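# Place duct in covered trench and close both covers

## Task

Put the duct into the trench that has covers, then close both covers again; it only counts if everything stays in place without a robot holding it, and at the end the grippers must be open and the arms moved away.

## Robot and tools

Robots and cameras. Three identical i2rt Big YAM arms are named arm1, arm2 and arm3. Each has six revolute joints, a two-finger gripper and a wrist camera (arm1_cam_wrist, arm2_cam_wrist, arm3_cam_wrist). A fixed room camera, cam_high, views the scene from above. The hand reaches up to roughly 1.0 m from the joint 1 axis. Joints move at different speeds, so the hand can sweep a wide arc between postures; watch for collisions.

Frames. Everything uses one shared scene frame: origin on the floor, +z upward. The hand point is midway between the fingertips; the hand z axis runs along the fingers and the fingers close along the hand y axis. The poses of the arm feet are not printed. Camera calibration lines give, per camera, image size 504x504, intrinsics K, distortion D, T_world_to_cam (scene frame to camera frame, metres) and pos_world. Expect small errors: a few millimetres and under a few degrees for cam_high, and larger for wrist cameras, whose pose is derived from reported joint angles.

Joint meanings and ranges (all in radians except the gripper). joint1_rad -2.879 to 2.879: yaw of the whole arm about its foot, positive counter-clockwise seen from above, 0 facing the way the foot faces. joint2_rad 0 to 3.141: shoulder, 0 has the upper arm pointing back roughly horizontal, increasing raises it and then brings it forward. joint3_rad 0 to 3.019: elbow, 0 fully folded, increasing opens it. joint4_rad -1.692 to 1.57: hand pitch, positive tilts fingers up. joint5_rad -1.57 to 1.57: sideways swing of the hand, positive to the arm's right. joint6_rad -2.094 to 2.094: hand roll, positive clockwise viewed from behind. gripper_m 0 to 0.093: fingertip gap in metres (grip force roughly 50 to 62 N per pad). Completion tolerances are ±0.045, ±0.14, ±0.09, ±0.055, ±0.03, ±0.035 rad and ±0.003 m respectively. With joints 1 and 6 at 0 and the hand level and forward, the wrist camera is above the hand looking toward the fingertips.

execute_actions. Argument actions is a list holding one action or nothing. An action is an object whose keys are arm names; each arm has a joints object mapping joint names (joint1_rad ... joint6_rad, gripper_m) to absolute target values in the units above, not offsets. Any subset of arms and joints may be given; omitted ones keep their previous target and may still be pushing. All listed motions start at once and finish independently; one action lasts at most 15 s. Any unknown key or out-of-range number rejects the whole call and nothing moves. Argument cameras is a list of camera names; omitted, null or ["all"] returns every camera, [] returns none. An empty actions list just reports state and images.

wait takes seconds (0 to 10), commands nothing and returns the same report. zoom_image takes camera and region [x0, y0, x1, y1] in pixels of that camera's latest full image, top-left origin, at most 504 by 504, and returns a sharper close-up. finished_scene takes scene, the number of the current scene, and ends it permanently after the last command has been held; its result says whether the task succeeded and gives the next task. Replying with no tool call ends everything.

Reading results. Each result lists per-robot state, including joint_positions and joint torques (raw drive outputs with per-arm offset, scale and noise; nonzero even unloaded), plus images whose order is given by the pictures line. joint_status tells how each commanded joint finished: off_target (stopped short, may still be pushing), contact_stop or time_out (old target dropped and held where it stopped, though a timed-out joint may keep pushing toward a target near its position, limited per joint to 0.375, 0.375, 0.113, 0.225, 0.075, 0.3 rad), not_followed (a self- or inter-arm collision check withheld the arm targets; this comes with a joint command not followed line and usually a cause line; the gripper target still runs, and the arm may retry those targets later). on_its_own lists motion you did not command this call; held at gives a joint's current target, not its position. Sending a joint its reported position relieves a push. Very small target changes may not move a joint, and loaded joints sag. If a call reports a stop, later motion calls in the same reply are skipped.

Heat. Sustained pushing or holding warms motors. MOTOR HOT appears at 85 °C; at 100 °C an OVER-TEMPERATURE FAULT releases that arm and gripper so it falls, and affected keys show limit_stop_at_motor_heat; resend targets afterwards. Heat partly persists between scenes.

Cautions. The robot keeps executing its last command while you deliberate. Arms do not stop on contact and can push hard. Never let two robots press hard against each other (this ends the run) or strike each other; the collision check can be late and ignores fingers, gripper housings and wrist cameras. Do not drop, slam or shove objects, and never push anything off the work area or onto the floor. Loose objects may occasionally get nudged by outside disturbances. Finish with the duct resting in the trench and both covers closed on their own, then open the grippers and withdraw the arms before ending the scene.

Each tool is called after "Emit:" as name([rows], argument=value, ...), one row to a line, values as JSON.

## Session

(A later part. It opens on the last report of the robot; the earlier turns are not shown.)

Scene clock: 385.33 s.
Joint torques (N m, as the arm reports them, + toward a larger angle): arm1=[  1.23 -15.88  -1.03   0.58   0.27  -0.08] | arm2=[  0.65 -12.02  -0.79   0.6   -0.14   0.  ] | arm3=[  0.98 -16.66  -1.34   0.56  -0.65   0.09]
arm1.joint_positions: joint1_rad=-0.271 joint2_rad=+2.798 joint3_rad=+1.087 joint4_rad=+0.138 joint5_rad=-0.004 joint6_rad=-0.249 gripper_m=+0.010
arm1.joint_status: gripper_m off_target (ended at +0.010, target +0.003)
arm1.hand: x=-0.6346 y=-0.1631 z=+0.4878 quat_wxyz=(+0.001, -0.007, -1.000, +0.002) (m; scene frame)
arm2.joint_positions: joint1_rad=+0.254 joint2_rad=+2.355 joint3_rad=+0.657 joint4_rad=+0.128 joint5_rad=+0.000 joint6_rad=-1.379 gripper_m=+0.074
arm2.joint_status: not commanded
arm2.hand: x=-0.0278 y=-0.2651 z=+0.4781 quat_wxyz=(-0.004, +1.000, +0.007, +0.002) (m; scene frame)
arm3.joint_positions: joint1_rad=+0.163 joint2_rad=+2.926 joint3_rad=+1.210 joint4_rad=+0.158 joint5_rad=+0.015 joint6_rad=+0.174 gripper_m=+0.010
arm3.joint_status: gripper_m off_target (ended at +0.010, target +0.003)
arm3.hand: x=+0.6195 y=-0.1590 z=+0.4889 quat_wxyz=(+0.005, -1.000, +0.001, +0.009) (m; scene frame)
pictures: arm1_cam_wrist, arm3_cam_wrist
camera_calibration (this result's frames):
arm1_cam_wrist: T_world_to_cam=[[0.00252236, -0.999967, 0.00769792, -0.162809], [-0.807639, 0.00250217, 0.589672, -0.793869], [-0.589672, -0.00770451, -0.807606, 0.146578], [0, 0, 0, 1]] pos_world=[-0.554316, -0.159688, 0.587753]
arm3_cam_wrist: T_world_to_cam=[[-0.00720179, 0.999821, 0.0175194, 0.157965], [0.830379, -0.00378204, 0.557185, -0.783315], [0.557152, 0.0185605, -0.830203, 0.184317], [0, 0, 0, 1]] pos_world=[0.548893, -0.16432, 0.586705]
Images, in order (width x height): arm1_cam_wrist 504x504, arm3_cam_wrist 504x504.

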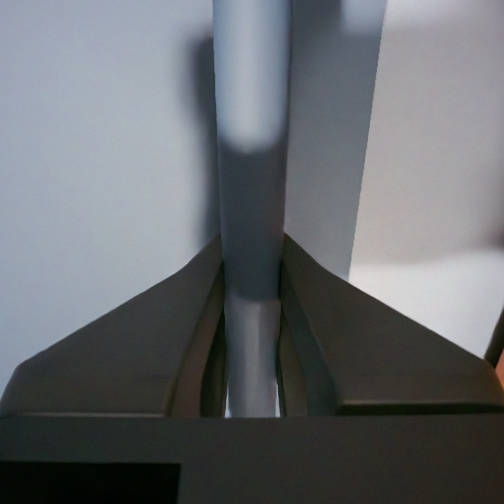

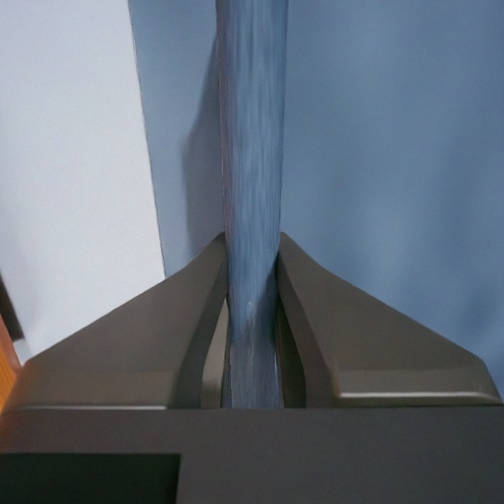

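Emit:
execute_actions(actions=[])

Scene clock: 395.80 s.
Joint torques (N m, as the arm reports them, + toward a larger angle): arm1=[  1.17 -15.81  -0.99   0.58   0.28  -0.08] | arm2=[  0.4  -12.04  -0.79   0.62  -0.12  -0.02] | arm3=[  0.99 -16.57  -1.32   0.59  -0.63   0.09]
arm1.joint_positions: joint1_rad=-0.271 joint2_rad=+2.798 joint3_rad=+1.087 joint4_rad=+0.138 joint5_rad=-0.004 joint6_rad=-0.249 gripper_m=+0.010
arm1.joint_status: gripper_m off_target (ended at +0.010, target +0.003)
arm1.hand: x=-0.6346 y=-0.1631 z=+0.4878 quat_wxyz=(+0.001, -0.007, -1.000, +0.002) (m; scene frame)
arm2.joint_positions: joint1_rad=+0.254 joint2_rad=+2.355 joint3_rad=+0.657 joint4_rad=+0.128 joint5_rad=+0.000 joint6_rad=-1.379 gripper_m=+0.074
arm2.joint_status: not commanded
arm2.hand: x=-0.0278 y=-0.2651 z=+0.4781 quat_wxyz=(-0.004, +1.000, +0.007, +0.002) (m; scene frame)
arm3.joint_positions: joint1_rad=+0.163 joint2_rad=+2.926 joint3_rad=+1.210 joint4_rad=+0.158 joint5_rad=+0.015 joint6_rad=+0.174 gripper_m=+0.010
arm3.joint_status: gripper_m off_target (ended at +0.010, target +0.003)
arm3.hand: x=+0.6195 y=-0.1590 z=+0.4889 quat_wxyz=(+0.005, -1.000, +0.001, +0.009) (m; scene frame)
pictures: arm1_cam_wrist, arm2_cam_wrist, arm3_cam_wrist, cam_high
camera_calibration (this result's frames):
arm1_cam_wrist: T_world_to_cam=[[0.00252236, -0.999967, 0.00769792, -0.162809], [-0.807639, 0.00250217, 0.589672, -0.793869], [-0.589672, -0.00770451, -0.807606, 0.146578], [0, 0, 0, 1]] pos_world=[-0.554316, -0.159688, 0.587753]
arm2_cam_wrist: T_world_to_cam=[[-0.013941, 0.999768, -0.0164294, 0.26992], [0.814107, 0.0208889, 0.580338, -0.24099], [0.580547, -0.00528483, -0.81421, 0.527703], [0, 0, 0, 1]] pos_world=[-0.106401, -0.262035, 0.573951]
arm3_cam_wrist: T_world_to_cam=[[-0.00720179, 0.999821, 0.0175194, 0.157965], [0.830379, -0.00378204, 0.557185, -0.783315], [0.557152, 0.0185605, -0.830203, 0.184317], [0, 0, 0, 1]] pos_world=[0.548893, -0.16432, 0.586705]
Images, in order (width x height): arm1_cam_wrist 504x504, arm2_cam_wrist 504x504, arm3_cam_wrist 504x504, cam_high 504x504.

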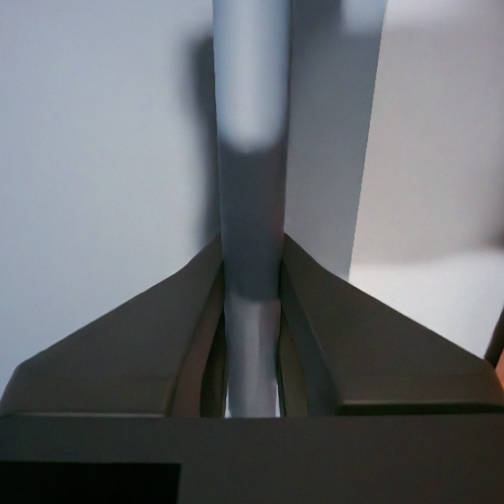

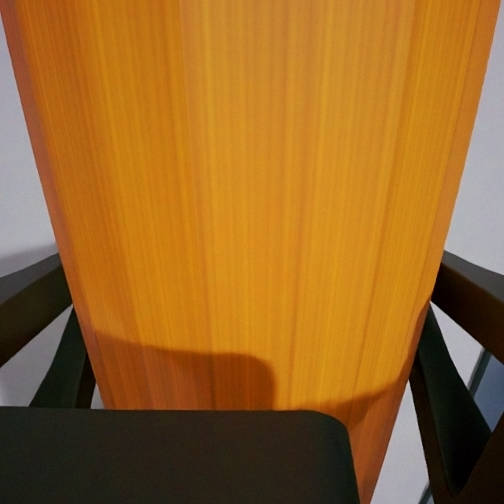

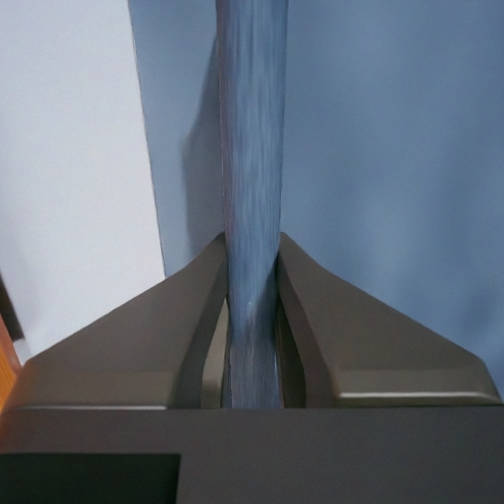

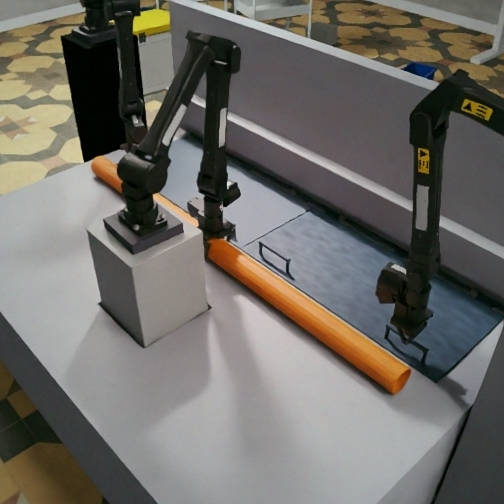

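Emit:
execute_actions([
  {"arm1":{"joints":{"joint1_rad":-0.222,"joint2_rad":2.615,"joint3_rad":0.946,"joint4_rad":0.106,"joint6_rad":-0.200}},"arm3":{"joints":{"joint1_rad":0.115,"joint2_rad":2.748,"joint3_rad":1.057,"joint4_rad":0.135,"joint6_rad":0.126}}},
], cameras=["cam_high","arm1_cam_wrist","arm3_cam_wrist"])

Scene clock: 432.37 s.
Joint torques (N m, as the arm reports them, + toward a larger angle): arm1=[  1.76 -23.28  -5.2   -0.59  -0.34   0.12] | arm2=[  0.63 -12.18  -0.77   0.66  -0.14  -0.04] | arm3=[ -1.08 -24.2   -5.03  -0.77   0.34  -0.09]
arm1.joint_positions: joint1_rad=-0.240 joint2_rad=+2.686 joint3_rad=+0.992 joint4_rad=+0.128 joint5_rad=+0.015 joint6_rad=-0.217 gripper_m=+0.010
arm1.joint_status: all done
arm1.hand: x=-0.6346 y=-0.1552 z=+0.5289 quat_wxyz=(+0.000, -0.007, -1.000, +0.012) (m; scene frame)
arm2.joint_positions: joint1_rad=+0.254 joint2_rad=+2.355 joint3_rad=+0.657 joint4_rad=+0.128 joint5_rad=+0.000 joint6_rad=-1.379 gripper_m=+0.074
arm2.joint_status: not commanded
arm2.hand: x=-0.0278 y=-0.2651 z=+0.4781 quat_wxyz=(-0.004, +1.000, +0.007, +0.002) (m; scene frame)
arm3.joint_positions: joint1_rad=+0.128 joint2_rad=+2.818 joint3_rad=+1.105 joint4_rad=+0.160 joint5_rad=-0.009 joint6_rad=+0.137 gripper_m=+0.010
arm3.joint_status: all done
arm3.hand: x=+0.6198 y=-0.1503 z=+0.5302 quat_wxyz=(-0.007, -1.000, +0.000, +0.009) (m; scene frame)
pictures: arm1_cam_wrist, arm3_cam_wrist, cam_high
camera_calibration (this result's frames):
arm1_cam_wrist: T_world_to_cam=[[0.000976416, -0.999629, 0.0272124, -0.166436], [-0.808322, 0.0152321, 0.588543, -0.816015], [-0.58874, -0.022571, -0.808007, 0.178285], [0, 0, 0, 1]] pos_world=[-0.554477, -0.149921, 0.628845]
arm3_cam_wrist: T_world_to_cam=[[-0.00952705, 0.999934, -0.00637082, 0.162735], [0.831034, 0.0114609, 0.556104, -0.804061], [0.55614, 0.0000036616, -0.831089, 0.216607], [0, 0, 0, 1]] pos_world=[0.549289, -0.15351, 0.628198]
Images, in order (width x height): arm1_cam_wrist 504x504, arm3_cam_wrist 504x504, cam_high 504x504.

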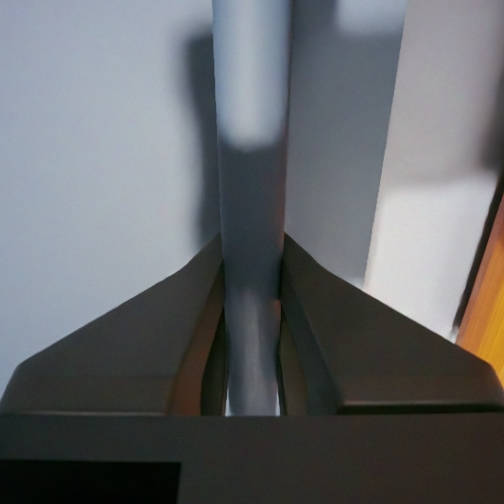

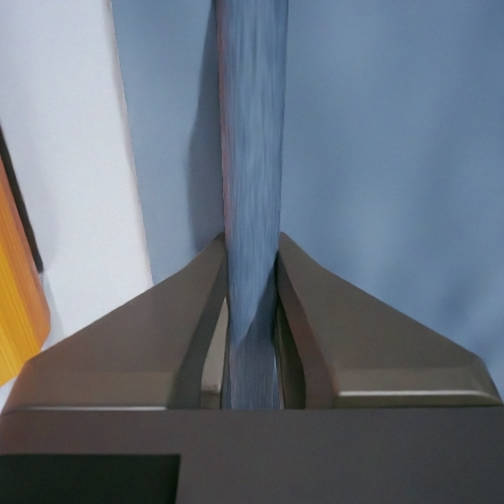

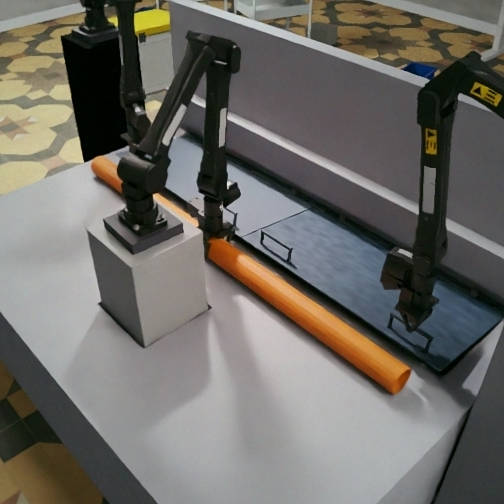

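Emit:
execute_actions([
  {"arm1":{"joints":{"joint1_rad":-0.109,"joint2_rad":2.370,"joint3_rad":0.785,"joint4_rad":0.02,"joint5_rad":0.0,"joint6_rad":-0.09}},"arm3":{"joints":{"joint1_rad":0.005,"joint2_rad":2.513,"joint3_rad":0.882,"joint4_rad":0.07,"joint5_rad":0.0,"joint6_rad":0.02}}},
], cameras=["cam_high"])

Scene clock: 439.93 s.
Joint torques (N m, as the arm reports them, + toward a larger angle): arm1=[  2.03 -21.09  -3.17  -0.48  -0.89   0.15] | arm2=[  0.23 -11.9   -0.84   0.68  -0.14  -0.02] | arm3=[ -1.49 -22.74  -3.72  -0.86   0.86  -0.1 ]
arm1.joint_positions: joint1_rad=-0.133 joint2_rad=+2.426 joint3_rad=+0.816 joint4_rad=+0.043 joint5_rad=+0.033 joint6_rad=-0.108 gripper_m=+0.010
arm1.joint_status: joint5_rad time_out (moved +0.018 of -0.015); the others done
arm1.on_its_own: joint5_rad reads +0.033 and still pushes toward +0.000 since a time_out
arm1.hand: x=-0.6356 y=-0.1201 z=+0.6176 quat_wxyz=(+0.001, -0.008, -1.000, +0.020) (m; scene frame)
arm2.joint_positions: joint1_rad=+0.254 joint2_rad=+2.355 joint3_rad=+0.657 joint4_rad=+0.128 joint5_rad=+0.000 joint6_rad=-1.379 gripper_m=+0.074
arm2.joint_status: not commanded
arm2.hand: x=-0.0278 y=-0.2651 z=+0.4781 quat_wxyz=(-0.004, +1.000, +0.007, +0.002) (m; scene frame)
arm3.joint_positions: joint1_rad=+0.021 joint2_rad=+2.572 joint3_rad=+0.919 joint4_rad=+0.096 joint5_rad=-0.022 joint6_rad=+0.032 gripper_m=+0.010
arm3.joint_status: all done
arm3.hand: x=+0.6203 y=-0.1147 z=+0.6186 quat_wxyz=(-0.012, -1.000, +0.000, +0.008) (m; scene frame)
pictures: cam_high
Images, in order (width x height): cam_high 504x504.

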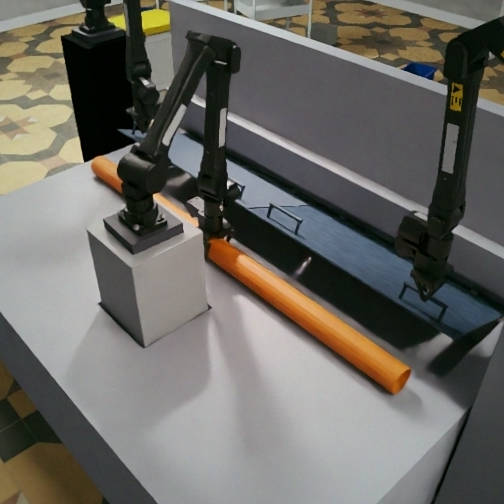

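Emit:
execute_actions([
  {"arm1":{"joints":{"joint1_rad":0.068,"joint2_rad":2.139,"joint3_rad":0.70,"joint4_rad":-0.127,"joint6_rad":0.083}},"arm3":{"joints":{"joint1_rad":-0.158,"joint2_rad":2.296,"joint3_rad":0.786,"joint4_rad":-0.05,"joint6_rad":-0.143}}},
], cameras=["cam_high"])

Scene clock: 449.10 s.
Joint torques (N m, as the arm reports them, + toward a larger angle): arm1=[  2.29 -19.12  -0.73  -0.54  -1.23   0.13] | arm2=[  0.93 -11.81  -0.77   0.65  -0.14  -0.01] | arm3=[ -1.53 -21.32  -1.94  -0.93   1.14  -0.11]
arm1.joint_positions: joint1_rad=+0.041 joint2_rad=+2.183 joint3_rad=+0.716 joint4_rad=-0.104 joint5_rad=+0.043 joint6_rad=+0.064 gripper_m=+0.010
arm1.joint_status: all done
arm1.on_its_own: joint5_rad reads +0.043 and still pushes toward +0.000 since a time_out
arm1.hand: x=-0.6361 y=-0.0631 z=+0.6926 quat_wxyz=(+0.000, -0.007, -1.000, +0.026) (m; scene frame)
arm2.joint_positions: joint1_rad=+0.254 joint2_rad=+2.355 joint3_rad=+0.657 joint4_rad=+0.128 joint5_rad=+0.000 joint6_rad=-1.379 gripper_m=+0.074
arm2.joint_status: not commanded
arm2.hand: x=-0.0278 y=-0.2651 z=+0.4781 quat_wxyz=(-0.004, +1.000, +0.007, +0.002) (m; scene frame)
arm3.joint_positions: joint1_rad=-0.140 joint2_rad=+2.348 joint3_rad=+0.811 joint4_rad=-0.023 joint5_rad=-0.029 joint6_rad=-0.129 gripper_m=+0.010
arm3.joint_status: all done
arm3.hand: x=+0.6206 y=-0.0591 z=+0.6927 quat_wxyz=(-0.015, -1.000, +0.001, +0.008) (m; scene frame)
pictures: cam_high
Images, in order (width x height): cam_high 504x504.

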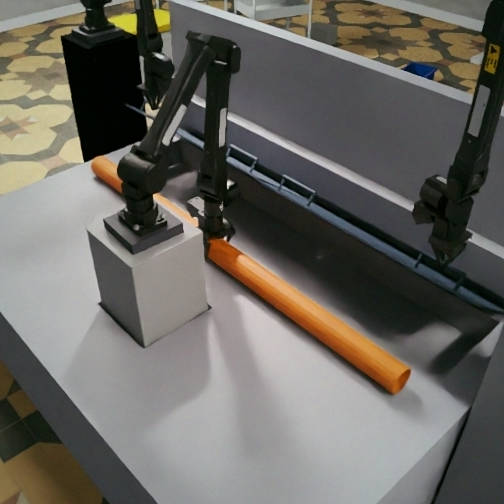

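Emit:
execute_actions([
  {"arm1":{"joints":{"joint1_rad":0.279,"joint2_rad":1.984,"joint3_rad":0.703,"joint4_rad":-0.282,"joint6_rad":0.292}},"arm3":{"joints":{"joint1_rad":-0.354,"joint2_rad":2.148,"joint3_rad":0.781,"joint4_rad":-0.194,"joint6_rad":-0.339}}},
], cameras=["cam_high","arm1_cam_wrist","arm3_cam_wrist"])

Scene clock: 454.63 s.
Joint torques (N m, as the arm reports them, + toward a larger angle): arm1=[  3.4  -17.29   1.56   0.    -1.55   0.21] | arm2=[  0.42 -12.27  -0.73   0.6   -0.14   0.01] | arm3=[ -2.85 -20.13   0.01  -0.74   1.73  -0.19]
arm1.joint_positions: joint1_rad=+0.240 joint2_rad=+2.017 joint3_rad=+0.709 joint4_rad=-0.271 joint5_rad=+0.055 joint6_rad=+0.266 gripper_m=+0.010
arm1.joint_status: all done
arm1.on_its_own: joint5_rad reads +0.055 and still pushes toward +0.000 since a time_out
arm1.hand: x=-0.6348 y=+0.0039 z=+0.7448 quat_wxyz=(-0.002, -0.008, -0.999, +0.031) (m; scene frame)
arm2.joint_positions: joint1_rad=+0.254 joint2_rad=+2.355 joint3_rad=+0.657 joint4_rad=+0.128 joint5_rad=+0.000 joint6_rad=-1.379 gripper_m=+0.074
arm2.joint_status: not commanded
arm2.hand: x=-0.0278 y=-0.2651 z=+0.4781 quat_wxyz=(-0.004, +1.000, +0.007, +0.002) (m; scene frame)
arm3.joint_positions: joint1_rad=-0.323 joint2_rad=+2.190 joint3_rad=+0.794 joint4_rad=-0.171 joint5_rad=-0.044 joint6_rad=-0.317 gripper_m=+0.010
arm3.joint_status: all done
arm3.hand: x=+0.6207 y=+0.0052 z=+0.7448 quat_wxyz=(-0.021, -1.000, -0.002, +0.010) (m; scene frame)
pictures: arm1_cam_wrist, arm3_cam_wrist, cam_high
camera_calibration (this result's frames):
arm1_cam_wrist: T_world_to_cam=[[-0.00115776, -0.997754, 0.0669808, -0.0442882], [-0.810887, 0.040134, 0.583825, -0.943841], [-0.585201, -0.053638, -0.809112, 0.359353], [0, 0, 0, 1]] pos_world=[-0.555107, 0.0129664, 0.844761]
arm3_cam_wrist: T_world_to_cam=[[-0.0125094, 0.999314, -0.0348527, 0.0316986], [0.831343, 0.0297619, 0.554962, -0.925377], [0.555618, -0.0220323, -0.831145, 0.394861], [0, 0, 0, 1]] pos_world=[0.55031, 0.00456386, 0.842841]
Images, in order (width x height): arm1_cam_wrist 504x504, arm3_cam_wrist 504x504, cam_high 504x504.

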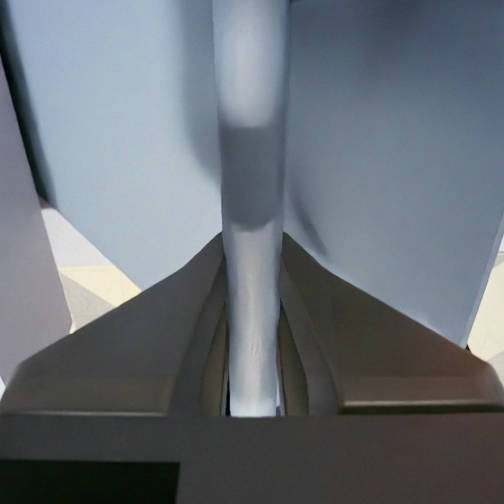

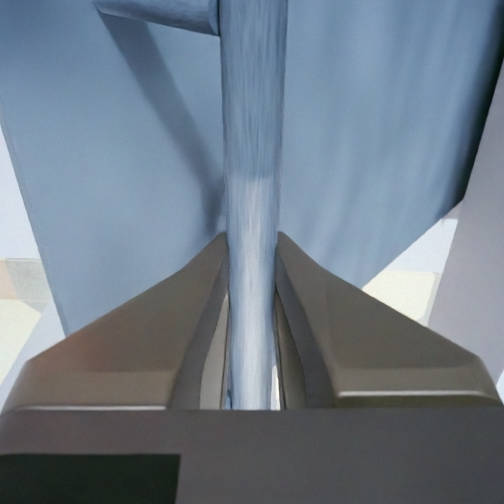

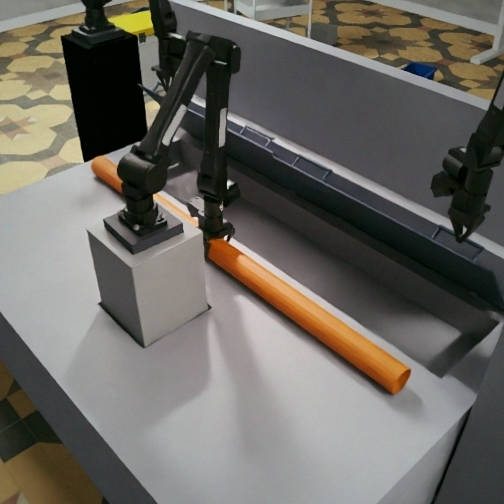

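Emit:
zoom_image(camera="cam_high", region=[200, 150, 504, 420])

Emit:
zoom_image(camera="cam_high", region=[60, 60, 260, 260])

Region (200, 150, 504, 420) of cam_high's 504x504 image, scaled by 1.658, with more detail than that image has.

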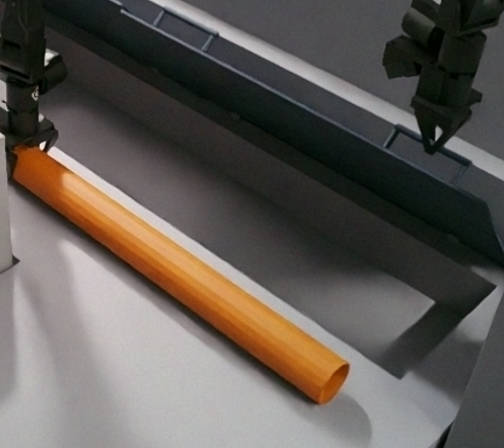

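Region (60, 60, 260, 260) of cam_high's 504x504 image, scaled by 2.520, with more detail than that image has.

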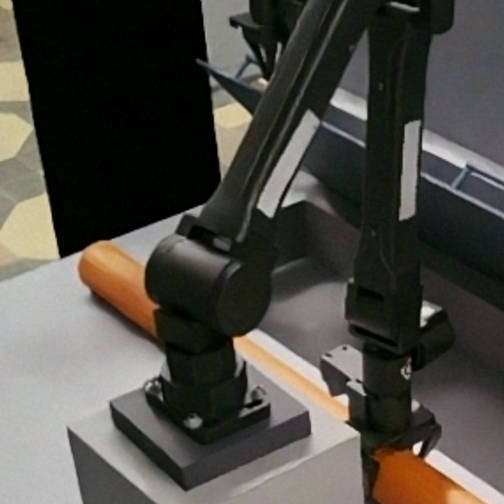

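Emit:
execute_actions([
  {"arm1":{"joints":{"joint1_rad":0.46,"joint2_rad":1.922,"joint3_rad":0.77,"joint4_rad":-0.403,"joint6_rad":0.48}},"arm3":{"joints":{"joint1_rad":-0.531,"joint2_rad":2.082,"joint3_rad":0.845,"joint4_rad":-0.32,"joint6_rad":-0.511}},"arm2":{"joints":{"joint2_rad":2.15,"joint3_rad":0.585,"joint4_rad":0.0}}},
], cameras=["cam_high","arm2_cam_wrist"])

Scene clock: 482.13 s.
Joint torques (N m, as the arm reports them, + toward a larger angle): arm1=[  5.97 -18.28   4.67  -0.45  -2.71   0.53] | arm2=[  0.57 -17.55  -0.93  -0.42  -0.02  -0.01] | arm3=[ -5.38 -20.08   2.42  -0.66   2.83  -0.34]
arm1.joint_positions: joint1_rad=+0.379 joint2_rad=+1.964 joint3_rad=+0.748 joint4_rad=-0.382 joint5_rad=+0.090 joint6_rad=+0.418 gripper_m=+0.010
arm1.joint_status: joint1_rad time_out (moved +0.138 of +0.220); joint6_rad time_out (moved +0.152 of +0.214); the others done
arm1.on_its_own: joint1_rad reads +0.379 and still pushes toward +0.460 since a time_out; joint5_rad reads +0.090 and still pushes toward +0.000 since a time_out; joint6_rad reads +0.418 and still pushes toward +0.480 since a time_out
arm1.hand: x=-0.6348 y=+0.0485 z=+0.7673 quat_wxyz=(-0.005, -0.015, -0.999, +0.051) (m; scene frame)
arm2.joint_positions: joint1_rad=+0.254 joint2_rad=+2.212 joint3_rad=+0.595 joint4_rad=+0.010 joint5_rad=-0.002 joint6_rad=-1.380 gripper_m=+0.074
arm2.joint_status: all done
arm2.hand: x=-0.0258 y=-0.2777 z=+0.5184 quat_wxyz=(+0.014, +1.000, +0.008, +0.004) (m; scene frame)
arm3.joint_positions: joint1_rad=-0.470 joint2_rad=+2.120 joint3_rad=+0.837 joint4_rad=-0.300 joint5_rad=-0.070 joint6_rad=-0.474 gripper_m=+0.010
arm3.joint_status: joint1_rad time_out (moved -0.147 of -0.208); joint6_rad time_out (moved -0.157 of -0.194); the others done
arm3.on_its_own: joint1_rad reads -0.470 and still pushes toward -0.531 since a time_out; joint6_rad reads -0.474 and still pushes toward -0.511 since a time_out
arm3.hand: x=+0.6218 y=+0.0592 z=+0.7734 quat_wxyz=(-0.035, -0.999, -0.006, +0.011) (m; scene frame)
pictures: arm2_cam_wrist, cam_high
camera_calibration (this result's frames):
arm2_cam_wrist: T_world_to_cam=[[-0.0147162, 0.998536, -0.0520499, 0.301339], [0.811115, 0.0423619, 0.58335, -0.261494], [0.584701, -0.0336338, -0.810551, 0.549653], [0, 0, 0, 1]] pos_world=[-0.104847, -0.271333, 0.613749]
Images, in order (width x height): arm2_cam_wrist 504x504, cam_high 504x504.

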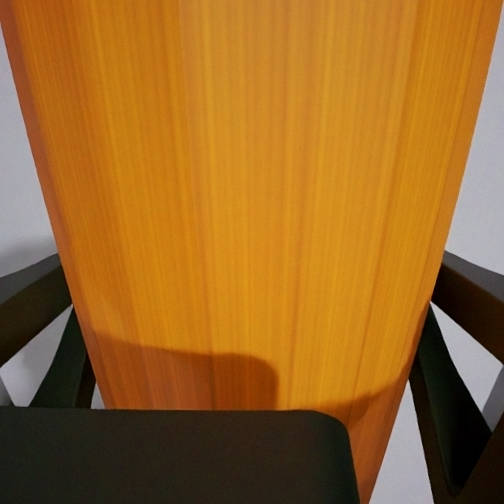

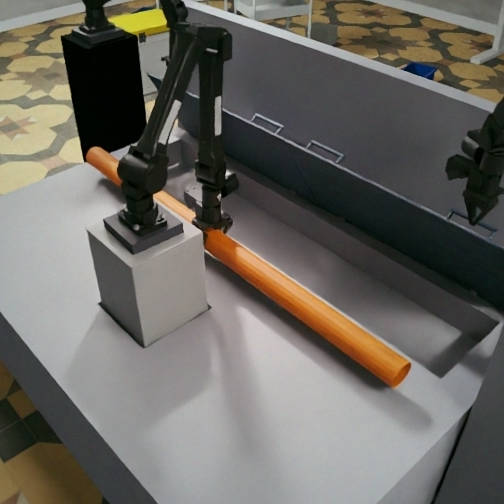

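Emit:
zoom_image(camera="cam_high", region=[340, 240, 504, 404])

Emit:
zoom_image(camera="cam_high", region=[80, 90, 260, 270])

Region (340, 240, 504, 404) of cam_high's 504x504 image, scaled by 3.073, with more detail than that image has.

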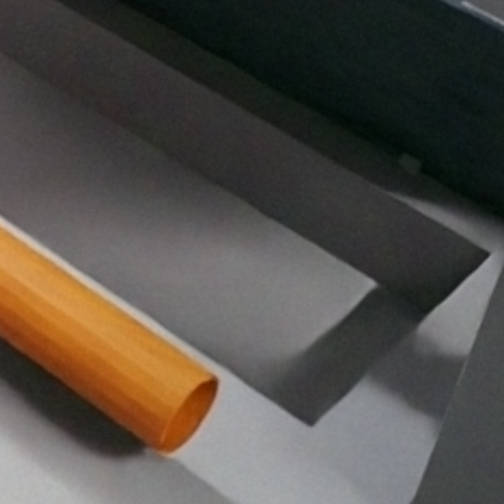

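Region (80, 90, 260, 270) of cam_high's 504x504 image, scaled by 2.800, with more detail than that image has.

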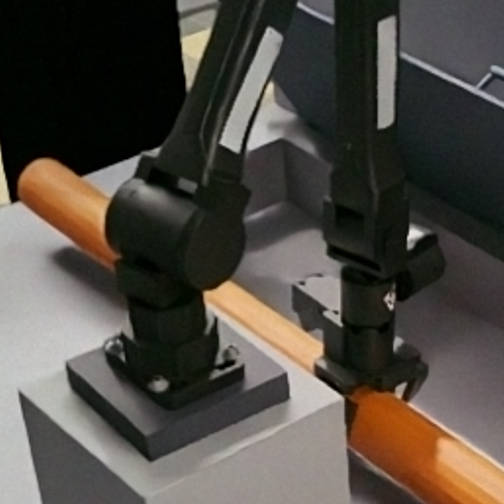

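Emit:
execute_actions([
  {"arm2":{"joints":{"joint1_rad":0.113,"joint2_rad":2.155,"joint3_rad":1.135,"joint4_rad":-0.41,"joint6_rad":-1.519}}},
], cameras=["cam_high"])

Scene clock: 541.00 s.
Joint torques (N m, as the arm reports them, + toward a larger angle): arm1=[  5.94 -18.33   4.64  -0.47  -2.7    0.53] | arm2=[  1.71 -22.31   6.68  -0.2   -0.03   0.03] | arm3=[ -5.43 -19.84   2.37  -0.51   2.64  -0.29]
arm1.joint_positions: joint1_rad=+0.379 joint2_rad=+1.964 joint3_rad=+0.748 joint4_rad=-0.382 joint5_rad=+0.090 joint6_rad=+0.418 gripper_m=+0.010
arm1.joint_status: not commanded
arm1.on_its_own: joint1_rad reads +0.379 and still pushes toward +0.460 since a time_out; joint5_rad reads +0.090 and still pushes toward +0.000 since a time_out; joint6_rad reads +0.418 and still pushes toward +0.480 since a time_out
arm1.hand: x=-0.6348 y=+0.0485 z=+0.7673 quat_wxyz=(-0.005, -0.015, -0.999, +0.051) (m; scene frame)
arm2.joint_positions: joint1_rad=+0.105 joint2_rad=+2.215 joint3_rad=+1.079 joint4_rad=-0.400 joint5_rad=-0.002 joint6_rad=-1.515 gripper_m=+0.074
arm2.joint_status: all done
arm2.hand: x=+0.0037 y=-0.0763 z=+0.5543 quat_wxyz=(-0.021, +1.000, +0.001, -0.001) (m; scene frame)
arm3.joint_positions: joint1_rad=-0.470 joint2_rad=+2.118 joint3_rad=+0.838 joint4_rad=-0.303 joint5_rad=-0.066 joint6_rad=-0.477 gripper_m=+0.010
arm3.joint_status: not commanded
arm3.on_its_own: joint1_rad reads -0.470 and still pushes toward -0.531 since a time_out
arm3.hand: x=+0.6215 y=+0.0601 z=+0.7742 quat_wxyz=(-0.033, -0.999, -0.008, +0.010) (m; scene frame)
pictures: cam_high
Images, in order (width x height): cam_high 504x504.

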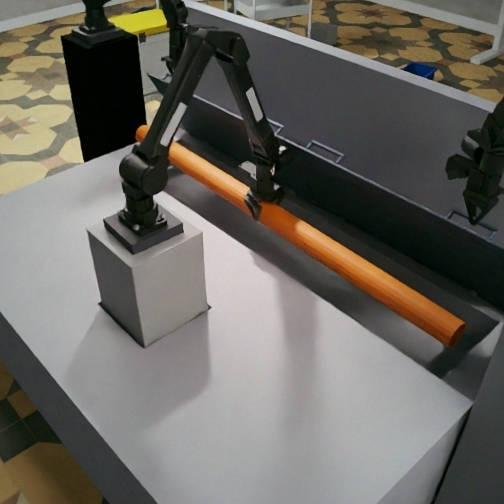

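Emit:
zoom_image(camera="cam_high", region=[384, 270, 504, 390])

Emit:
zoom_image(camera="cam_high", region=[110, 70, 230, 190])

Region (384, 270, 504, 390) of cam_high's 504x504 image, scaled by 4.200, with more detail than that image has.

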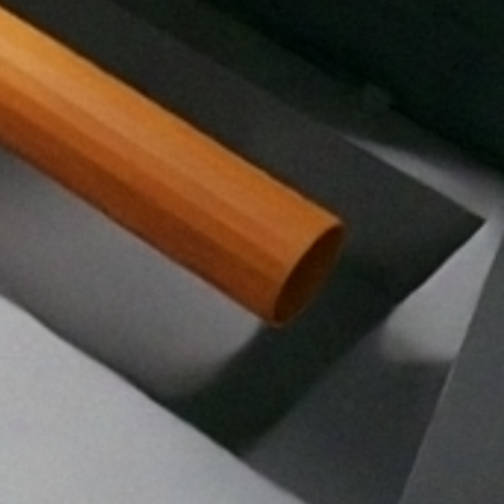

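Region (110, 70, 230, 190) of cam_high's 504x504 image, scaled by 4.200, with more detail than that image has.

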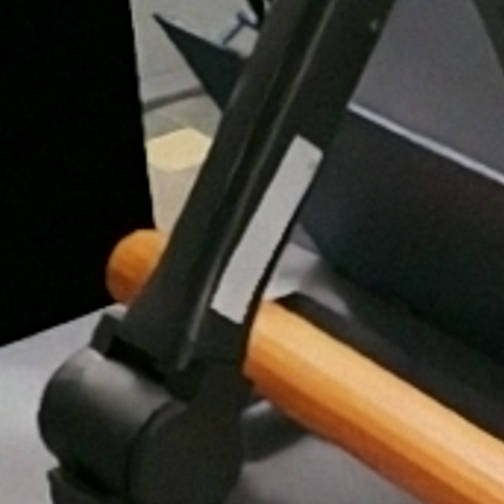

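Emit:
execute_actions([
  {"arm2":{"joints":{"joint1_rad":0.126,"joint2_rad":2.312,"joint3_rad":1.193,"joint4_rad":-0.332}}},
], cameras=["cam_high"])

Scene clock: 561.13 s.
Joint torques (N m, as the arm reports them, + toward a larger angle): arm1=[  5.91 -18.26   4.67  -0.47  -2.71   0.54] | arm2=[  1.44 -24.84   4.38   0.18   0.01   0.06] | arm3=[ -5.33 -19.96   2.4   -0.53   2.62  -0.31]
arm1.joint_positions: joint1_rad=+0.379 joint2_rad=+1.964 joint3_rad=+0.748 joint4_rad=-0.382 joint5_rad=+0.090 joint6_rad=+0.418 gripper_m=+0.010
arm1.joint_status: not commanded
arm1.on_its_own: joint1_rad reads +0.379 and still pushes toward +0.460 since a time_out; joint5_rad reads +0.090 and still pushes toward +0.000 since a time_out; joint6_rad reads +0.418 and still pushes toward +0.480 since a time_out
arm1.hand: x=-0.6348 y=+0.0485 z=+0.7673 quat_wxyz=(-0.005, -0.015, -0.999, +0.051) (m; scene frame)
arm2.joint_positions: joint1_rad=+0.121 joint2_rad=+2.388 joint3_rad=+1.161 joint4_rad=-0.336 joint5_rad=-0.002 joint6_rad=-1.518 gripper_m=+0.074
arm2.joint_status: all done
arm2.hand: x=-0.0036 y=-0.0744 z=+0.4882 quat_wxyz=(-0.007, +1.000, +0.010, +0.000) (m; scene frame)
arm3.joint_positions: joint1_rad=-0.470 joint2_rad=+2.118 joint3_rad=+0.838 joint4_rad=-0.303 joint5_rad=-0.065 joint6_rad=-0.478 gripper_m=+0.010
arm3.joint_status: not commanded
arm3.on_its_own: joint1_rad reads -0.470 and still pushes toward -0.531 since a time_out
arm3.hand: x=+0.6215 y=+0.0601 z=+0.7742 quat_wxyz=(-0.033, -0.999, -0.008, +0.010) (m; scene frame)
pictures: cam_high
Images, in order (width x height): cam_high 504x504.

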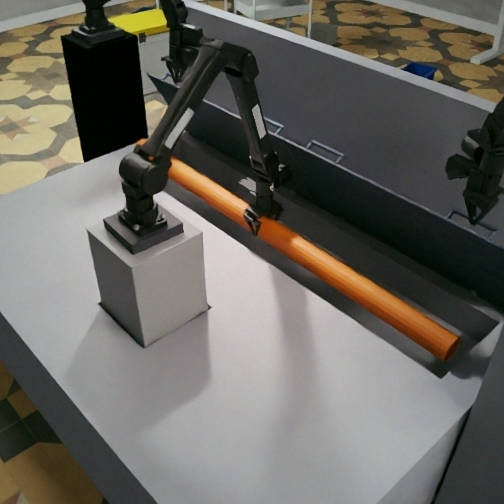

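Emit:
execute_actions([
  {"arm2":{"joints":{"joint2_rad":2.529,"joint3_rad":1.344,"joint4_rad":-0.272,"joint6_rad":-1.487}}},
], cameras=["cam_high"])

Scene clock: 566.60 s.
Joint torques (N m, as the arm reports them, + toward a larger angle): arm1=[  6.02 -18.28   4.67  -0.48  -2.7    0.53] | arm2=[  1.15 -25.98   3.96  -0.06  -0.02   0.11] | arm3=[ -5.41 -19.88   2.39  -0.5    2.63  -0.3 ]
arm1.joint_positions: joint1_rad=+0.379 joint2_rad=+1.964 joint3_rad=+0.748 joint4_rad=-0.382 joint5_rad=+0.090 joint6_rad=+0.418 gripper_m=+0.010
arm1.joint_status: not commanded
arm1.on_its_own: joint1_rad reads +0.379 and still pushes toward +0.460 since a time_out; joint5_rad reads +0.090 and still pushes toward +0.000 since a time_out; joint6_rad reads +0.418 and still pushes toward +0.480 since a time_out
arm1.hand: x=-0.6348 y=+0.0485 z=+0.7673 quat_wxyz=(-0.005, -0.015, -0.999, +0.051) (m; scene frame)
arm2.joint_positions: joint1_rad=+0.121 joint2_rad=+2.603 joint3_rad=+1.317 joint4_rad=-0.270 joint5_rad=-0.002 joint6_rad=-1.492 gripper_m=+0.074
arm2.joint_status: all done
arm2.hand: x=-0.0046 y=-0.0566 z=+0.4076 quat_wxyz=(-0.010, +1.000, -0.003, +0.000) (m; scene frame)
arm3.joint_positions: joint1_rad=-0.470 joint2_rad=+2.118 joint3_rad=+0.838 joint4_rad=-0.303 joint5_rad=-0.065 joint6_rad=-0.478 gripper_m=+0.010
arm3.joint_status: not commanded
arm3.on_its_own: joint1_rad reads -0.470 and still pushes toward -0.531 since a time_out
arm3.hand: x=+0.6215 y=+0.0601 z=+0.7742 quat_wxyz=(-0.033, -0.999, -0.008, +0.010) (m; scene frame)
pictures: cam_high
Images, in order (width x height): cam_high 504x504.

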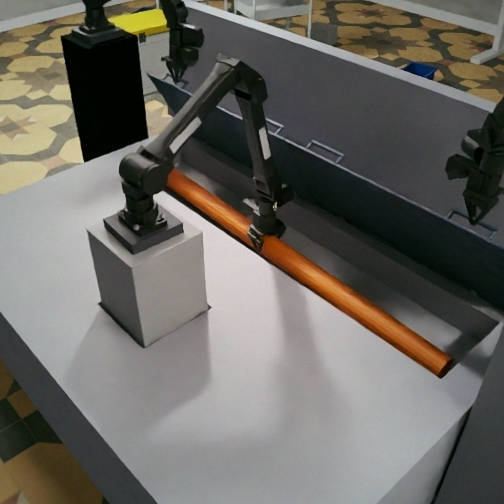

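Emit:
execute_actions([
  {"arm2":{"joints":{"joint2_rad":2.597,"joint3_rad":1.392}}},
], cameras=["cam_high"])

Scene clock: 572.20 s.
Joint torques (N m, as the arm reports them, + toward a larger angle): arm1=[  5.84 -18.33   4.66  -0.49  -2.7    0.53] | arm2=[  1.1  -24.5    3.65  -0.01  -0.01   0.09] | arm3=[ -5.38 -19.9    2.36  -0.54   2.63  -0.3 ]
arm1.joint_positions: joint1_rad=+0.379 joint2_rad=+1.964 joint3_rad=+0.748 joint4_rad=-0.382 joint5_rad=+0.090 joint6_rad=+0.418 gripper_m=+0.010
arm1.joint_status: not commanded
arm1.on_its_own: joint1_rad reads +0.379 and still pushes toward +0.460 since a time_out; joint5_rad reads +0.090 and still pushes toward +0.000 since a time_out; joint6_rad reads +0.418 and still pushes toward +0.480 since a time_out
arm1.hand: x=-0.6348 y=+0.0485 z=+0.7673 quat_wxyz=(-0.005, -0.015, -0.999, +0.051) (m; scene frame)
arm2.joint_positions: joint1_rad=+0.121 joint2_rad=+2.655 joint3_rad=+1.366 joint4_rad=-0.270 joint5_rad=-0.002 joint6_rad=-1.492 gripper_m=+0.074
arm2.joint_status: all done
arm2.hand: x=-0.0049 y=-0.0512 z=+0.3889 quat_wxyz=(-0.009, +1.000, -0.003, +0.000) (m; scene frame)
arm3.joint_positions: joint1_rad=-0.470 joint2_rad=+2.118 joint3_rad=+0.838 joint4_rad=-0.303 joint5_rad=-0.065 joint6_rad=-0.478 gripper_m=+0.010
arm3.joint_status: not commanded
arm3.on_its_own: joint1_rad reads -0.470 and still pushes toward -0.531 since a time_out
arm3.hand: x=+0.6215 y=+0.0601 z=+0.7742 quat_wxyz=(-0.033, -0.999, -0.008, +0.010) (m; scene frame)
pictures: cam_high
Images, in order (width x height): cam_high 504x504.

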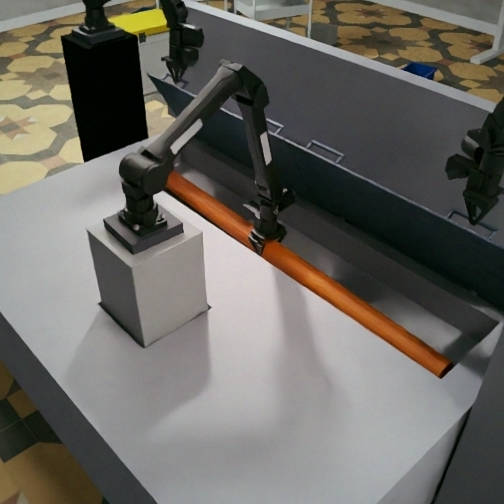

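Emit:
execute_actions([
  {"arm2":{"joints":{"joint2_rad":2.645,"joint3_rad":1.40}}},
], cameras=["cam_high"])

Scene clock: 573.77 s.
Joint torques (N m, as the arm reports them, + toward a larger angle): arm1=[  5.9  -18.46   4.63  -0.5   -2.7    0.53] | arm2=[  1.   -22.63   3.38  -0.04  -0.12   0.09] | arm3=[ -5.36 -20.02   2.38  -0.5    2.63  -0.29]
arm1.joint_positions: joint1_rad=+0.379 joint2_rad=+1.964 joint3_rad=+0.748 joint4_rad=-0.382 joint5_rad=+0.090 joint6_rad=+0.418 gripper_m=+0.010
arm1.joint_status: not commanded
arm1.on_its_own: joint1_rad reads +0.379 and still pushes toward +0.460 since a time_out; joint5_rad reads +0.090 and still pushes toward +0.000 since a time_out; joint6_rad reads +0.418 and still pushes toward +0.480 since a time_out
arm1.hand: x=-0.6348 y=+0.0485 z=+0.7673 quat_wxyz=(-0.005, -0.015, -0.999, +0.051) (m; scene frame)
arm2.joint_positions: joint1_rad=+0.121 joint2_rad=+2.688 joint3_rad=+1.375 joint4_rad=-0.271 joint5_rad=-0.001 joint6_rad=-1.493 gripper_m=+0.074
arm2.joint_status: all done
arm2.hand: x=-0.0037 y=-0.0625 z=+0.3741 quat_wxyz=(+0.003, +1.000, -0.003, +0.002) (m; scene frame)
arm3.joint_positions: joint1_rad=-0.470 joint2_rad=+2.118 joint3_rad=+0.838 joint4_rad=-0.303 joint5_rad=-0.065 joint6_rad=-0.478 gripper_m=+0.010
arm3.joint_status: not commanded
arm3.on_its_own: joint1_rad reads -0.470 and still pushes toward -0.531 since a time_out
arm3.hand: x=+0.6215 y=+0.0601 z=+0.7742 quat_wxyz=(-0.033, -0.999, -0.008, +0.010) (m; scene frame)
pictures: cam_high
Images, in order (width x height): cam_high 504x504.

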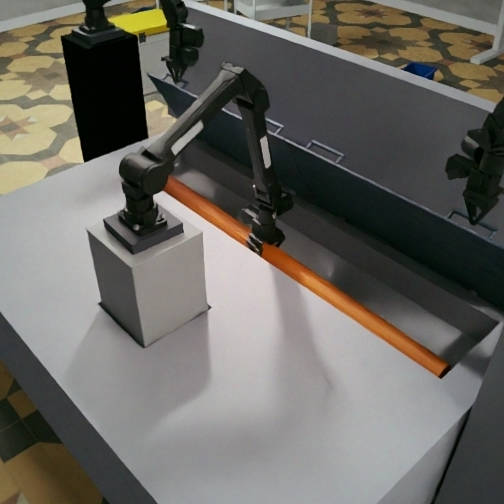

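Emit:
execute_actions([
  {"arm2":{"joints":{"joint2_rad":2.688,"joint3_rad":1.40}}},
], cameras=["cam_high","arm2_cam_wrist"])

Scene clock: 575.33 s.
Joint torques (N m, as the arm reports them, + toward a larger angle): arm1=[  6.01 -18.24   4.68  -0.48  -2.7    0.53] | arm2=[  1.11 -19.21   3.42  -0.12  -0.1    0.12] | arm3=[ -5.31 -19.94   2.38  -0.52   2.63  -0.3 ]
arm1.joint_positions: joint1_rad=+0.379 joint2_rad=+1.964 joint3_rad=+0.748 joint4_rad=-0.382 joint5_rad=+0.090 joint6_rad=+0.418 gripper_m=+0.010
arm1.joint_status: not commanded
arm1.on_its_own: joint1_rad reads +0.379 and still pushes toward +0.460 since a time_out; joint5_rad reads +0.090 and still pushes toward +0.000 since a time_out; joint6_rad reads +0.418 and still pushes toward +0.480 since a time_out
arm1.hand: x=-0.6348 y=+0.0485 z=+0.7673 quat_wxyz=(-0.005, -0.015, -0.999, +0.051) (m; scene frame)
arm2.joint_positions: joint1_rad=+0.121 joint2_rad=+2.689 joint3_rad=+1.375 joint4_rad=-0.271 joint5_rad=-0.001 joint6_rad=-1.493 gripper_m=+0.074
arm2.joint_status: all done
arm2.hand: x=-0.0037 y=-0.0631 z=+0.3736 quat_wxyz=(+0.004, +1.000, -0.003, +0.002) (m; scene frame)
arm3.joint_positions: joint1_rad=-0.470 joint2_rad=+2.118 joint3_rad=+0.838 joint4_rad=-0.303 joint5_rad=-0.065 joint6_rad=-0.478 gripper_m=+0.010
arm3.joint_status: not commanded
arm3.on_its_own: joint1_rad reads -0.470 and still pushes toward -0.531 since a time_out
arm3.hand: x=+0.6215 y=+0.0601 z=+0.7742 quat_wxyz=(-0.033, -0.999, -0.008, +0.010) (m; scene frame)
pictures: arm2_cam_wrist, cam_high
camera_calibration (this result's frames):
arm2_cam_wrist: T_world_to_cam=[[0.00557321, 0.999508, -0.0308819, 0.0720054], [0.814222, 0.0133925, 0.580399, -0.204708], [0.580527, -0.0283794, -0.813747, 0.428025], [0, 0, 0, 1]] pos_world=[-0.0822035, -0.0570813, 0.46934]
Images, in order (width x height): arm2_cam_wrist 504x504, cam_high 504x504.

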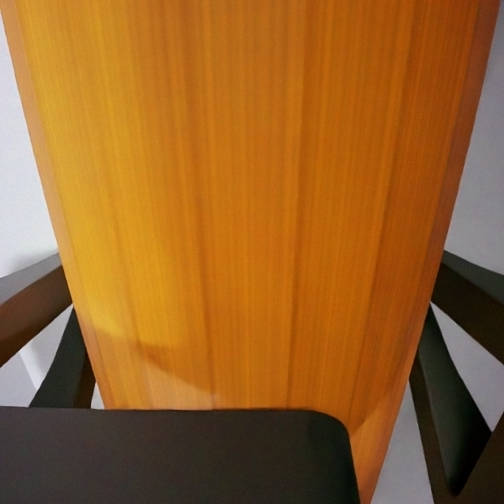

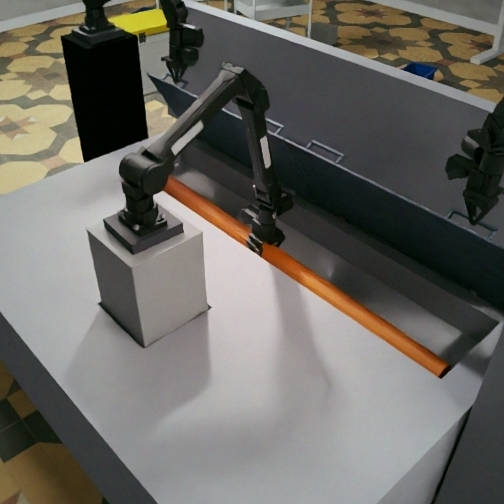

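Emit:
execute_actions([
  {"arm2":{"joints":{"gripper_m":0.09,"joint3_rad":1.378}}},
], cameras=["cam_high","arm2_cam_wrist"])

Scene clock: 577.63 s.
Joint torques (N m, as the arm reports them, + toward a larger angle): arm1=[  5.94 -18.29   4.64  -0.47  -2.7    0.52] | arm2=[  1.44 -19.47   2.02   0.04  -0.11   0.1 ] | arm3=[ -5.31 -19.86   2.35  -0.53   2.62  -0.3 ]
arm1.joint_positions: joint1_rad=+0.379 joint2_rad=+1.964 joint3_rad=+0.748 joint4_rad=-0.382 joint5_rad=+0.090 joint6_rad=+0.418 gripper_m=+0.010
arm1.joint_status: not commanded
arm1.on_its_own: joint1_rad reads +0.379 and still pushes toward +0.460 since a time_out; joint5_rad reads +0.090 and still pushes toward +0.000 since a time_out; joint6_rad reads +0.418 and still pushes toward +0.480 since a time_out
arm1.hand: x=-0.6348 y=+0.0485 z=+0.7673 quat_wxyz=(-0.005, -0.015, -0.999, +0.051) (m; scene frame)
arm2.joint_positions: joint1_rad=+0.121 joint2_rad=+2.689 joint3_rad=+1.374 joint4_rad=-0.271 joint5_rad=-0.001 joint6_rad=-1.492 gripper_m=+0.090
arm2.joint_status: all done
arm2.hand: x=-0.0036 y=-0.0635 z=+0.3735 quat_wxyz=(+0.004, +1.000, -0.003, +0.002) (m; scene frame)
arm3.joint_positions: joint1_rad=-0.470 joint2_rad=+2.118 joint3_rad=+0.838 joint4_rad=-0.303 joint5_rad=-0.065 joint6_rad=-0.478 gripper_m=+0.010
arm3.joint_status: not commanded
arm3.on_its_own: joint1_rad reads -0.470 and still pushes toward -0.531 since a time_out
arm3.hand: x=+0.6215 y=+0.0601 z=+0.7742 quat_wxyz=(-0.033, -0.999, -0.008, +0.010) (m; scene frame)
pictures: arm2_cam_wrist, cam_high
camera_calibration (this result's frames):
arm2_cam_wrist: T_world_to_cam=[[0.00634061, 0.999479, -0.0316391, 0.0727543], [0.814197, 0.0132089, 0.580438, -0.204713], [0.580554, -0.0294408, -0.813689, 0.427843], [0, 0, 0, 1]] pos_world=[-0.0821704, -0.0574163, 0.469257]
Images, in order (width x height): arm2_cam_wrist 504x504, cam_high 504x504.

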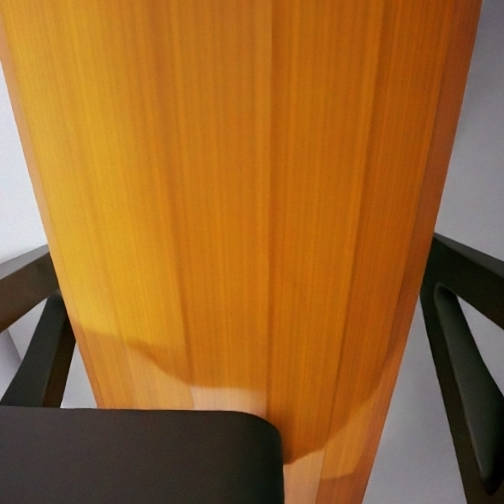

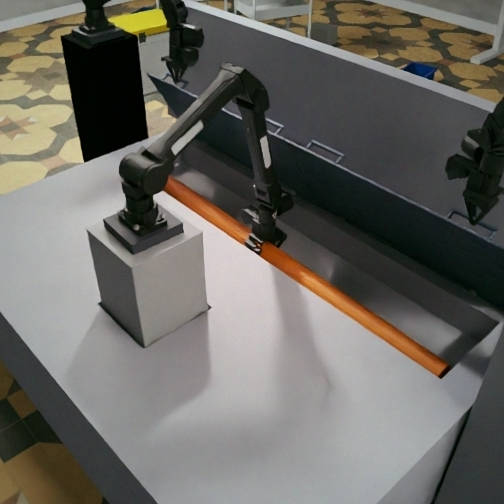

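Emit:
execute_actions([
  {"arm2":{"joints":{"joint2_rad":2.47,"joint3_rad":1.235}}},
], cameras=["cam_high","arm2_cam_wrist"])

Scene clock: 590.93 s.
Joint torques (N m, as the arm reports them, + toward a larger angle): arm1=[  5.97 -18.41   4.67  -0.5   -2.71   0.53] | arm2=[  1.   -19.3    2.78  -0.03  -0.08   0.11] | arm3=[ -5.44 -19.9    2.37  -0.54   2.63  -0.3 ]
arm1.joint_positions: joint1_rad=+0.379 joint2_rad=+1.964 joint3_rad=+0.748 joint4_rad=-0.382 joint5_rad=+0.090 joint6_rad=+0.418 gripper_m=+0.010
arm1.joint_status: not commanded
arm1.on_its_own: joint1_rad reads +0.379 and still pushes toward +0.460 since a time_out; joint5_rad reads +0.090 and still pushes toward +0.000 since a time_out; joint6_rad reads +0.418 and still pushes toward +0.480 since a time_out
arm1.hand: x=-0.6348 y=+0.0485 z=+0.7673 quat_wxyz=(-0.005, -0.015, -0.999, +0.051) (m; scene frame)
arm2.joint_positions: joint1_rad=+0.121 joint2_rad=+2.474 joint3_rad=+1.230 joint4_rad=-0.266 joint5_rad=-0.001 joint6_rad=-1.492 gripper_m=+0.090
arm2.joint_status: all done
arm2.hand: x=-0.0049 y=-0.0502 z=+0.4585 quat_wxyz=(-0.034, +0.999, -0.003, -0.001) (m; scene frame)
arm3.joint_positions: joint1_rad=-0.470 joint2_rad=+2.118 joint3_rad=+0.838 joint4_rad=-0.303 joint5_rad=-0.065 joint6_rad=-0.478 gripper_m=+0.010
arm3.joint_status: not commanded
arm3.on_its_own: joint1_rad reads -0.470 and still pushes toward -0.531 since a time_out
arm3.hand: x=+0.6215 y=+0.0601 z=+0.7742 quat_wxyz=(-0.033, -0.999, -0.008, +0.010) (m; scene frame)
pictures: arm2_cam_wrist, cam_high
camera_calibration (this result's frames):
arm2_cam_wrist: T_world_to_cam=[[0.00570043, 0.999014, 0.0440191, 0.0274535], [0.817385, -0.0300137, 0.57531, -0.252969], [0.576064, 0.032701, -0.81675, 0.502647], [0, 0, 0, 1]] pos_world=[-0.0829401, -0.0514561, 0.554864]
Images, in order (width x height): arm2_cam_wrist 504x504, cam_high 504x504.

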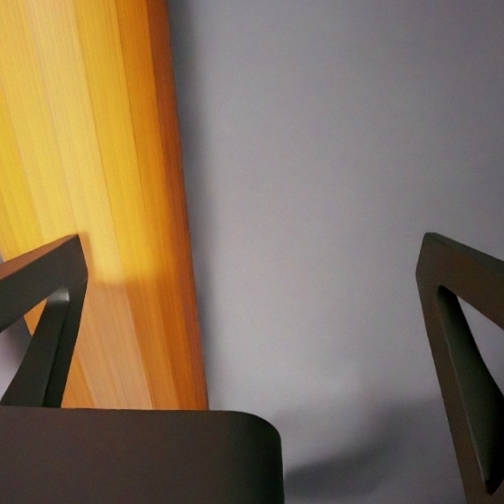

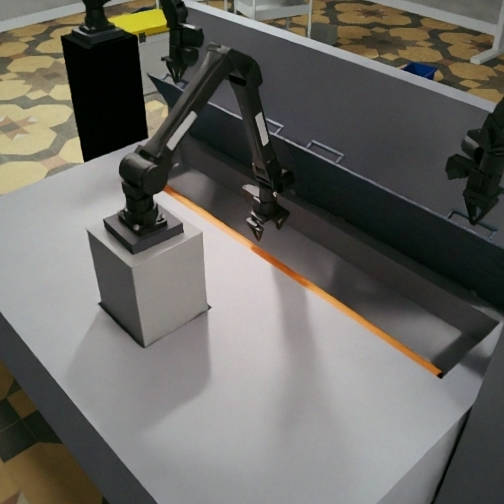

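Emit:
execute_actions([
  {"arm2":{"joints":{"joint2_rad":1.80,"joint3_rad":0.49,"joint4_rad":-0.26}},"arm1":{"joints":{"joint1_rad":0.30,"joint2_rad":1.984,"joint3_rad":0.703,"joint4_rad":-0.29,"joint6_rad":0.31}},"arm3":{"joints":{"joint1_rad":-0.375,"joint2_rad":2.148,"joint3_rad":0.781,"joint4_rad":-0.20,"joint6_rad":-0.36}}},
], cameras=["cam_high"])

Scene clock: 608.97 s.
Joint torques (N m, as the arm reports them, + toward a larger angle): arm1=[  3.27 -16.09   1.4    0.43  -1.44   0.13] | arm2=[  1.11 -11.02   1.91   0.23  -0.1    0.13] | arm3=[ -3.47 -18.89   0.    -0.19   1.37  -0.1 ]
arm1.joint_positions: joint1_rad=+0.260 joint2_rad=+2.005 joint3_rad=+0.712 joint4_rad=-0.289 joint5_rad=+0.051 joint6_rad=+0.293 gripper_m=+0.010
arm1.joint_status: all done
arm1.on_its_own: joint5_rad reads +0.051 and still pushes toward +0.000 since a time_out; joint5_rad moved -0.040 toward your old target +0.000
arm1.hand: x=-0.6353 y=+0.0116 z=+0.7491 quat_wxyz=(-0.001, -0.012, -0.999, +0.030) (m; scene frame)
arm2.joint_positions: joint1_rad=+0.121 joint2_rad=+1.821 joint3_rad=+0.482 joint4_rad=-0.266 joint5_rad=-0.001 joint6_rad=-1.492 gripper_m=+0.090
arm2.joint_status: all done
arm2.hand: x=+0.0119 y=-0.2894 z=+0.6154 quat_wxyz=(+0.014, +1.000, -0.003, +0.003) (m; scene frame)
arm3.joint_positions: joint1_rad=-0.336 joint2_rad=+2.176 joint3_rad=+0.795 joint4_rad=-0.188 joint5_rad=-0.035 joint6_rad=-0.347 gripper_m=+0.010
arm3.joint_status: all done
arm3.hand: x=+0.6211 y=+0.0119 z=+0.7497 quat_wxyz=(-0.017, -1.000, -0.010, +0.008) (m; scene frame)
pictures: cam_high
Images, in order (width x height): cam_high 504x504.

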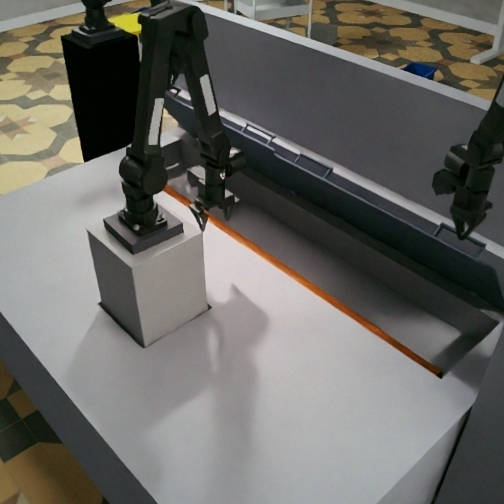

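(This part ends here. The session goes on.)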